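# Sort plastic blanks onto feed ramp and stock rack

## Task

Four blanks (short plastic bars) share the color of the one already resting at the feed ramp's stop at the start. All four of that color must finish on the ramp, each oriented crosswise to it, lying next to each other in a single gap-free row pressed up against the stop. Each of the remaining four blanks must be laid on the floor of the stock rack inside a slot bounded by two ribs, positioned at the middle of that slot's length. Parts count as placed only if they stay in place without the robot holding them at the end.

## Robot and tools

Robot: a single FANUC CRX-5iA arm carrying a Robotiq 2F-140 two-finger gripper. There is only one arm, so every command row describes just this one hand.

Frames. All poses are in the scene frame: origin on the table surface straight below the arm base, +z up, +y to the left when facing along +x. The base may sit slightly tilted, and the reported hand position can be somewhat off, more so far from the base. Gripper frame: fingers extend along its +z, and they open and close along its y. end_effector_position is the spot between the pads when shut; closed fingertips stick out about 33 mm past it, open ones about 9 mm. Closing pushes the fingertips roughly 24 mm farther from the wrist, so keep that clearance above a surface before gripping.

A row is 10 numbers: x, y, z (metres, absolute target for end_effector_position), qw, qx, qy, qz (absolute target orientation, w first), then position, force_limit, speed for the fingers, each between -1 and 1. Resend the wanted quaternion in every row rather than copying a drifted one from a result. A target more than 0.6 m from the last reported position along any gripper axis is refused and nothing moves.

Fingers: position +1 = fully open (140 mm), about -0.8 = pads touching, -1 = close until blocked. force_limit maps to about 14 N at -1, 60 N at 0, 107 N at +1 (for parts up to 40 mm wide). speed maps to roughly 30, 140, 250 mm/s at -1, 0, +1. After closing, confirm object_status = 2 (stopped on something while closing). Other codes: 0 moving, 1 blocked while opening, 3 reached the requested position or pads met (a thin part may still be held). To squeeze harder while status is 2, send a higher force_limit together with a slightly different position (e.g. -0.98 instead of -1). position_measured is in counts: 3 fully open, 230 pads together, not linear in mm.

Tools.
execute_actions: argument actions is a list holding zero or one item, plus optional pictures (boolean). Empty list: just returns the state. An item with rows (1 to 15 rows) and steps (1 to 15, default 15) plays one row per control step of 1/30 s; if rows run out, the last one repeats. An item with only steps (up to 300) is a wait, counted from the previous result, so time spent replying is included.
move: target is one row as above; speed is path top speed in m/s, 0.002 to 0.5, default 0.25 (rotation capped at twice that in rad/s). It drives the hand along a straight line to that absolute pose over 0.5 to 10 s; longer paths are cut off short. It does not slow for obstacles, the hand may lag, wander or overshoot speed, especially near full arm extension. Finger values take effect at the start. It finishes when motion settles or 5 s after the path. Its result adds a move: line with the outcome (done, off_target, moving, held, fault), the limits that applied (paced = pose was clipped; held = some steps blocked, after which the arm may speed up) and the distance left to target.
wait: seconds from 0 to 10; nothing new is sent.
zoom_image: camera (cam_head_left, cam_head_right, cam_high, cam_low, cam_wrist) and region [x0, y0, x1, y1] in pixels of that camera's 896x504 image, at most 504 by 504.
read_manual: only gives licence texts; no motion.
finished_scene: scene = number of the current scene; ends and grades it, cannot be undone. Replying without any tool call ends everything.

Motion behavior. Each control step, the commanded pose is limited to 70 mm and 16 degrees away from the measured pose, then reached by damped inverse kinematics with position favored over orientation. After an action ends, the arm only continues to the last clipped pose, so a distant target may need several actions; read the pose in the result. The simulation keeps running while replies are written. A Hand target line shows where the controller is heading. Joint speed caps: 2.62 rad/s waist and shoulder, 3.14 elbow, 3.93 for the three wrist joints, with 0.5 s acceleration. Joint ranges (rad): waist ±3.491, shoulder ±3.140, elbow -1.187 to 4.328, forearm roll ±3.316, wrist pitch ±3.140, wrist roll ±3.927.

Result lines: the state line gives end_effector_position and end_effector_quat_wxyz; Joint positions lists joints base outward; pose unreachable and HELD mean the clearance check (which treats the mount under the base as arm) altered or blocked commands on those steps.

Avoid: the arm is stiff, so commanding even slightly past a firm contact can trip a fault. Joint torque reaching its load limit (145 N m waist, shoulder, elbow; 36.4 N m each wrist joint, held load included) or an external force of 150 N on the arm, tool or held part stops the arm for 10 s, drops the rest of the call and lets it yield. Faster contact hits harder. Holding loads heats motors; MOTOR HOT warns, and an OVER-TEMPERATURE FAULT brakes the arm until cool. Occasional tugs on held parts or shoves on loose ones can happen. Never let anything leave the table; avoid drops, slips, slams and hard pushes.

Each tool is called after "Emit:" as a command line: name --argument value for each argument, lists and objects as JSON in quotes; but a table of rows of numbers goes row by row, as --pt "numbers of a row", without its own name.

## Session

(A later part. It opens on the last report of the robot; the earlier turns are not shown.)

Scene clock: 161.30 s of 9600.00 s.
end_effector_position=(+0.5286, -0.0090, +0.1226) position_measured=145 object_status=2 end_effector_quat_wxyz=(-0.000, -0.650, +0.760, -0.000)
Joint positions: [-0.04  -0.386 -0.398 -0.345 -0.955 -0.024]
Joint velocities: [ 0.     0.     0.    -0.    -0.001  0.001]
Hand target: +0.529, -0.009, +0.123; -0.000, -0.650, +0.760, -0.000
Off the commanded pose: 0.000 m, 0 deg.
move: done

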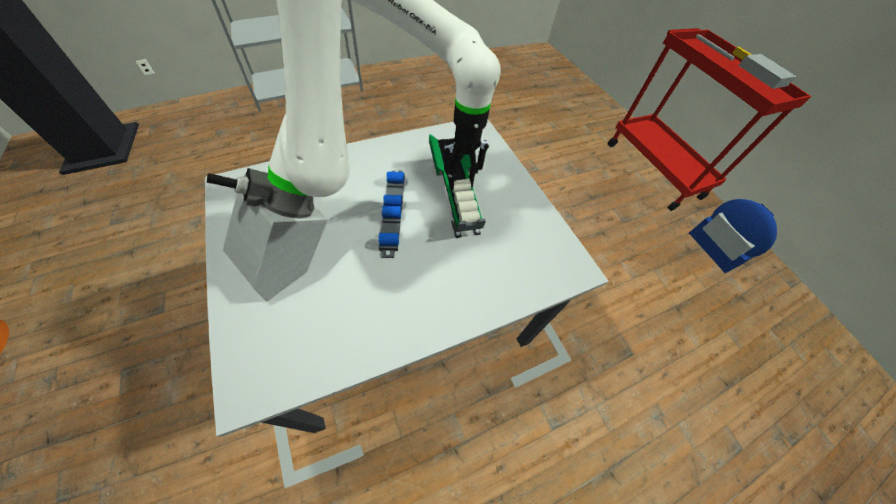

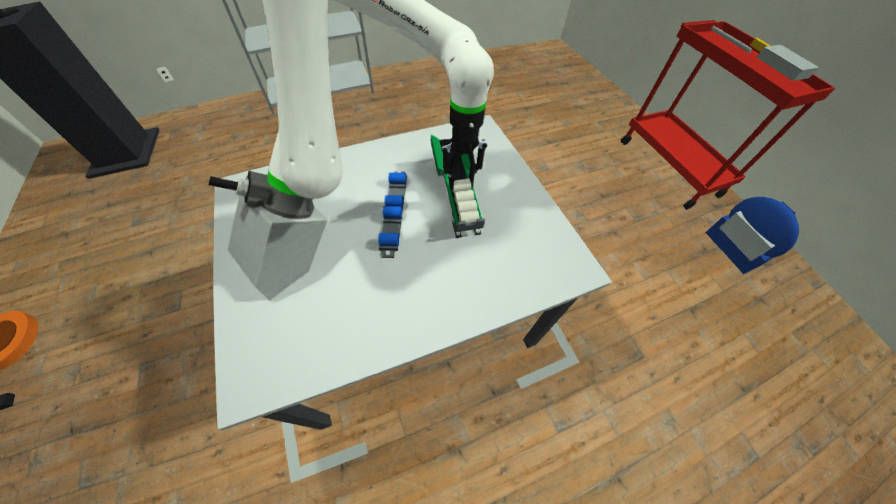

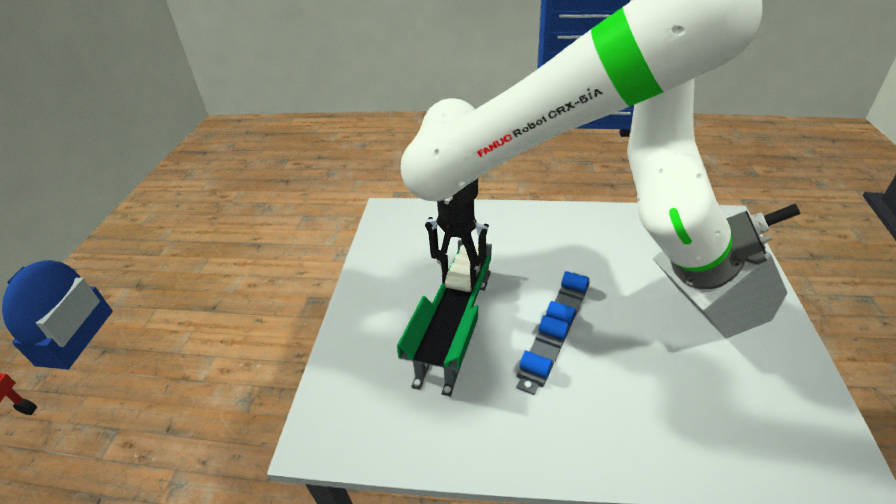

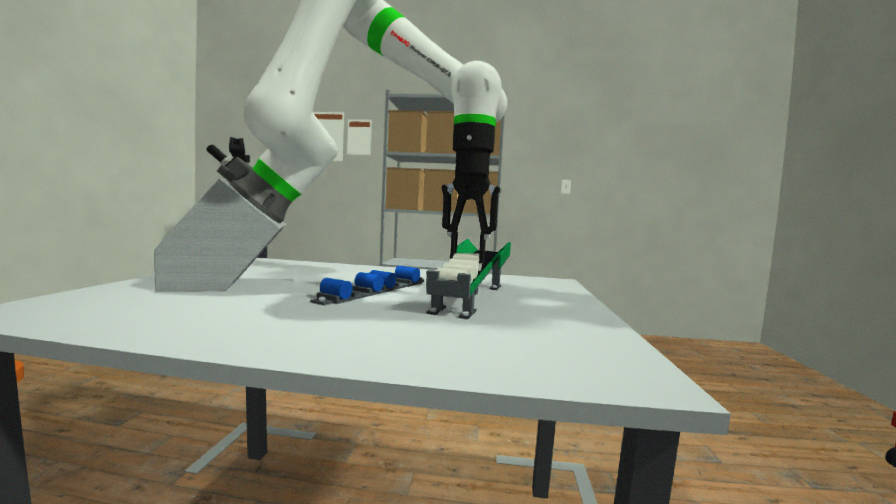

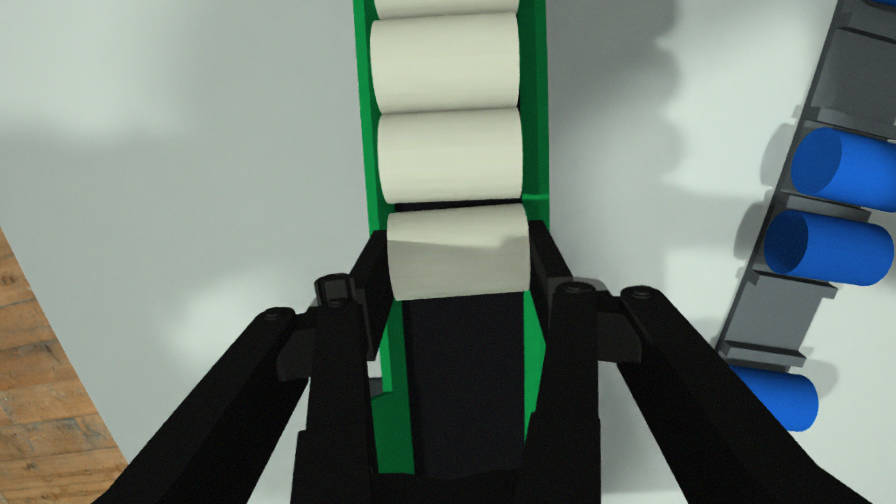

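Emit:
execute_actions --actions '[{"rows":[[0.5288,-0.009,0.1215,0,0.65,-0.76,0,-0.087,-1,-1]],"steps":12}]' --pictures false

Emit:
execute_actions --actions '[{"rows":[[0.5288,-0.009,0.1215,0,0.65,-0.76,0,0.08,-1,-0.8]],"steps":10}]' --pictures false

Emit:
move --target '[0.524,-0.04,0.18,0,0.65,-0.76,0,0.08,-1,-0.8]' --speed 0.08

Emit:
zoom_image --camera "cam_head_left" --region '[340,150,500,270]'

Scene clock: 167.13 s of 9600.00 s.
end_effector_position=(+0.5288, -0.0090, +0.1215) position_measured=140 object_status=0 end_effector_quat_wxyz=(-0.000, -0.650, +0.760, -0.000)
Joint positions: [-0.04  -0.384 -0.399 -0.346 -0.953 -0.024]
Joint velocities: [-0.     0.    -0.    -0.     0.001 -0.   ]
Hand target: +0.529, -0.009, +0.122; -0.000, -0.650, +0.760, -0.000
Off the commanded pose: 0.000 m, 0 deg.
Steps of this call (steps 1 to 90: nothing new was sent; then 2.43 s passed at rest; steps 91 to 102: all 12 steps of this action). Readings (end_effector_position | what the end effector reports):
91: (+0.5286, -0.0090, +0.1225) | position_measured=145 object_status=0
92: (+0.5287, -0.0090, +0.1222) | position_measured=145 object_status=0
94: (+0.5288, -0.0091, +0.1216) | position_measured=141 object_status=0
98: (+0.5288, -0.0090, +0.1215) | position_measured=140 object_status=0
102: the state above

Scene clock: 167.47 s of 9600.00 s.
end_effector_position=(+0.5288, -0.0090, +0.1215) position_measured=119 object_status=0 end_effector_quat_wxyz=(-0.000, -0.650, +0.760, +0.000)
Joint positions: [-0.04  -0.384 -0.399 -0.346 -0.953 -0.024]
Joint velocities: [ 0.    -0.     0.     0.    -0.001 -0.001]
Hand target: +0.529, -0.009, +0.121; +0.000, -0.650, +0.760, -0.000
Off the commanded pose: 0.000 m, 0 deg.
Steps of this call (steps 1 to 10: all 10 steps of this action). Readings (end_effector_position | what the end effector reports):
1: (+0.5288, -0.0090, +0.1215) | position_measured=140 object_status=0
2: (+0.5288, -0.0090, +0.1215) | position_measured=140 object_status=0
4: (+0.5288, -0.0090, +0.1215) | position_measured=134 object_status=0
8: (+0.5288, -0.0090, +0.1215) | position_measured=123 object_status=0
10: the state above

Scene clock: 168.83 s of 9600.00 s.
end_effector_position=(+0.5246, -0.0400, +0.1801) position_measured=119 object_status=3 end_effector_quat_wxyz=(+0.001, -0.650, +0.760, -0.000)
Joint positions: [-0.235 -0.41  -0.31  -0.435 -1.132  0.136]
Joint velocities: [-0.001  0.004  0.001 -0.001 -0.001  0.   ]
Hand target: +0.524, -0.040, +0.180; +0.000, -0.650, +0.760, +0.000
Off the commanded pose: 0.001 m, 0 deg.
move: done

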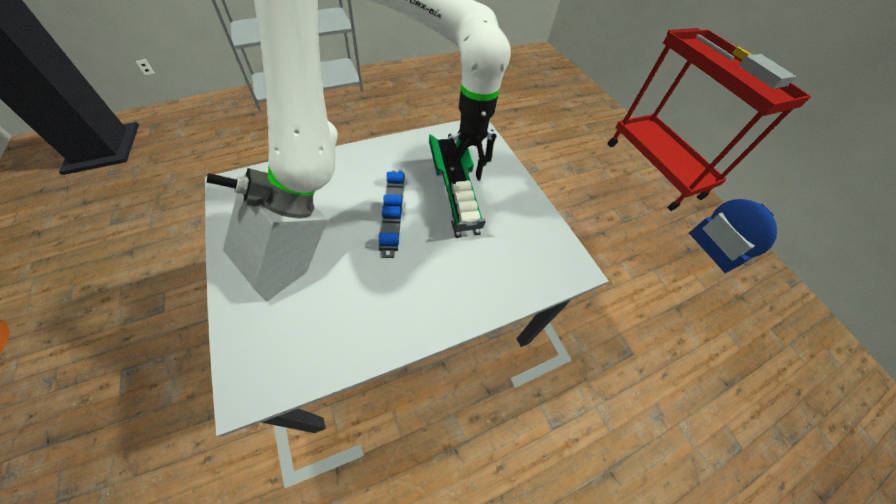

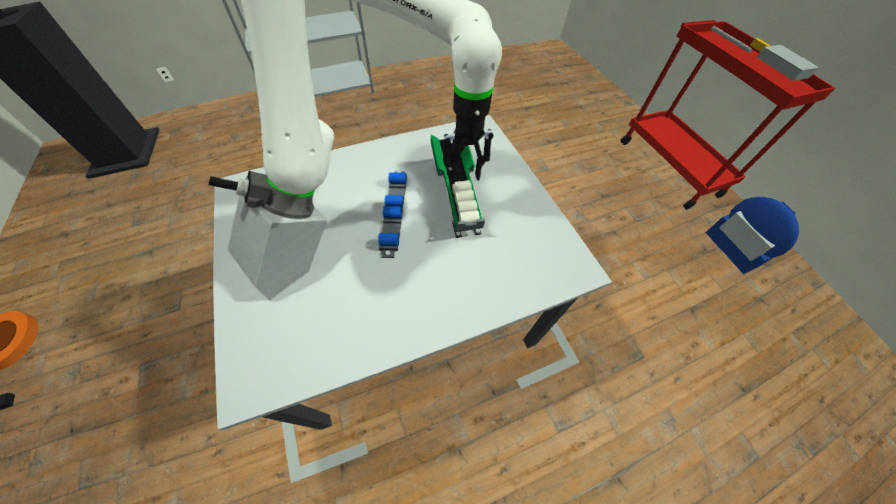

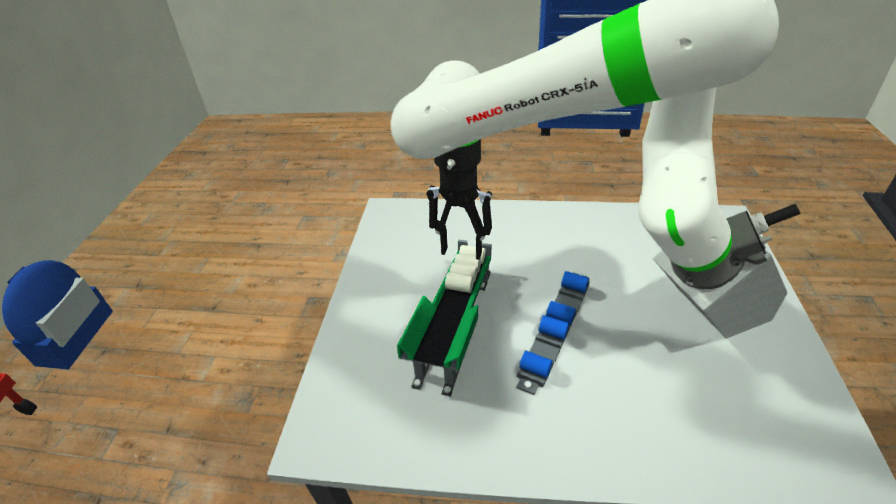

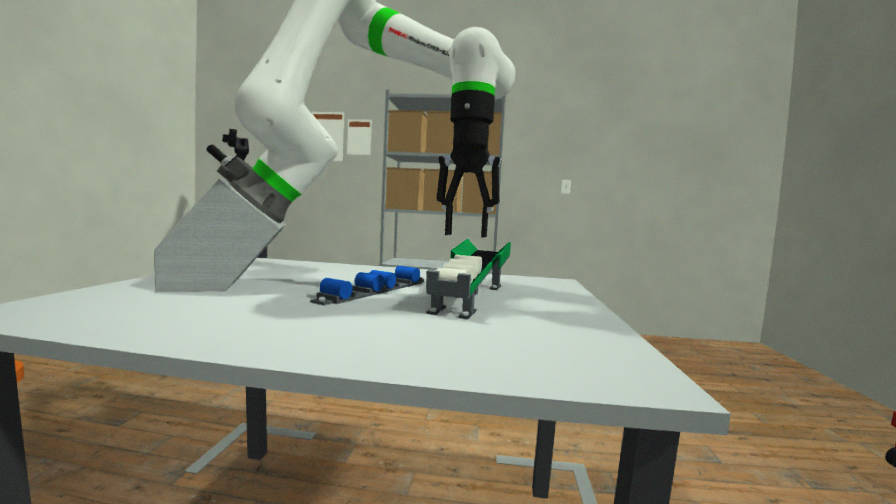

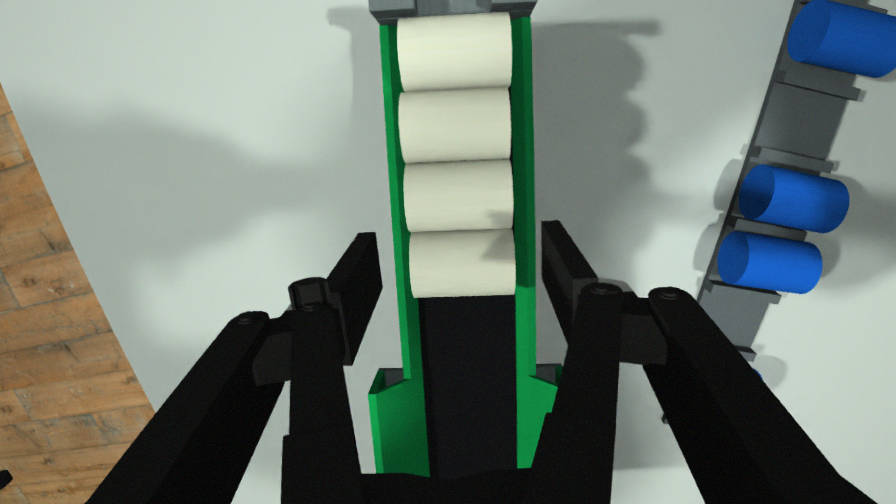

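Region (340, 150, 500, 270) of cam_head_left's 896x504 image, scaled by 3.150, with more detail than that image has; it fills the top 378 rows of this view, and the rest is white.

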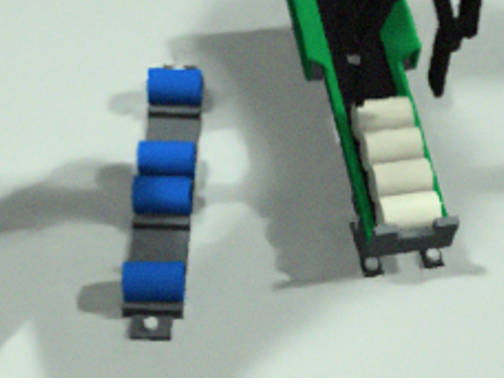

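Emit:
finished_scene --scene 2

The scene is finished: the task was done.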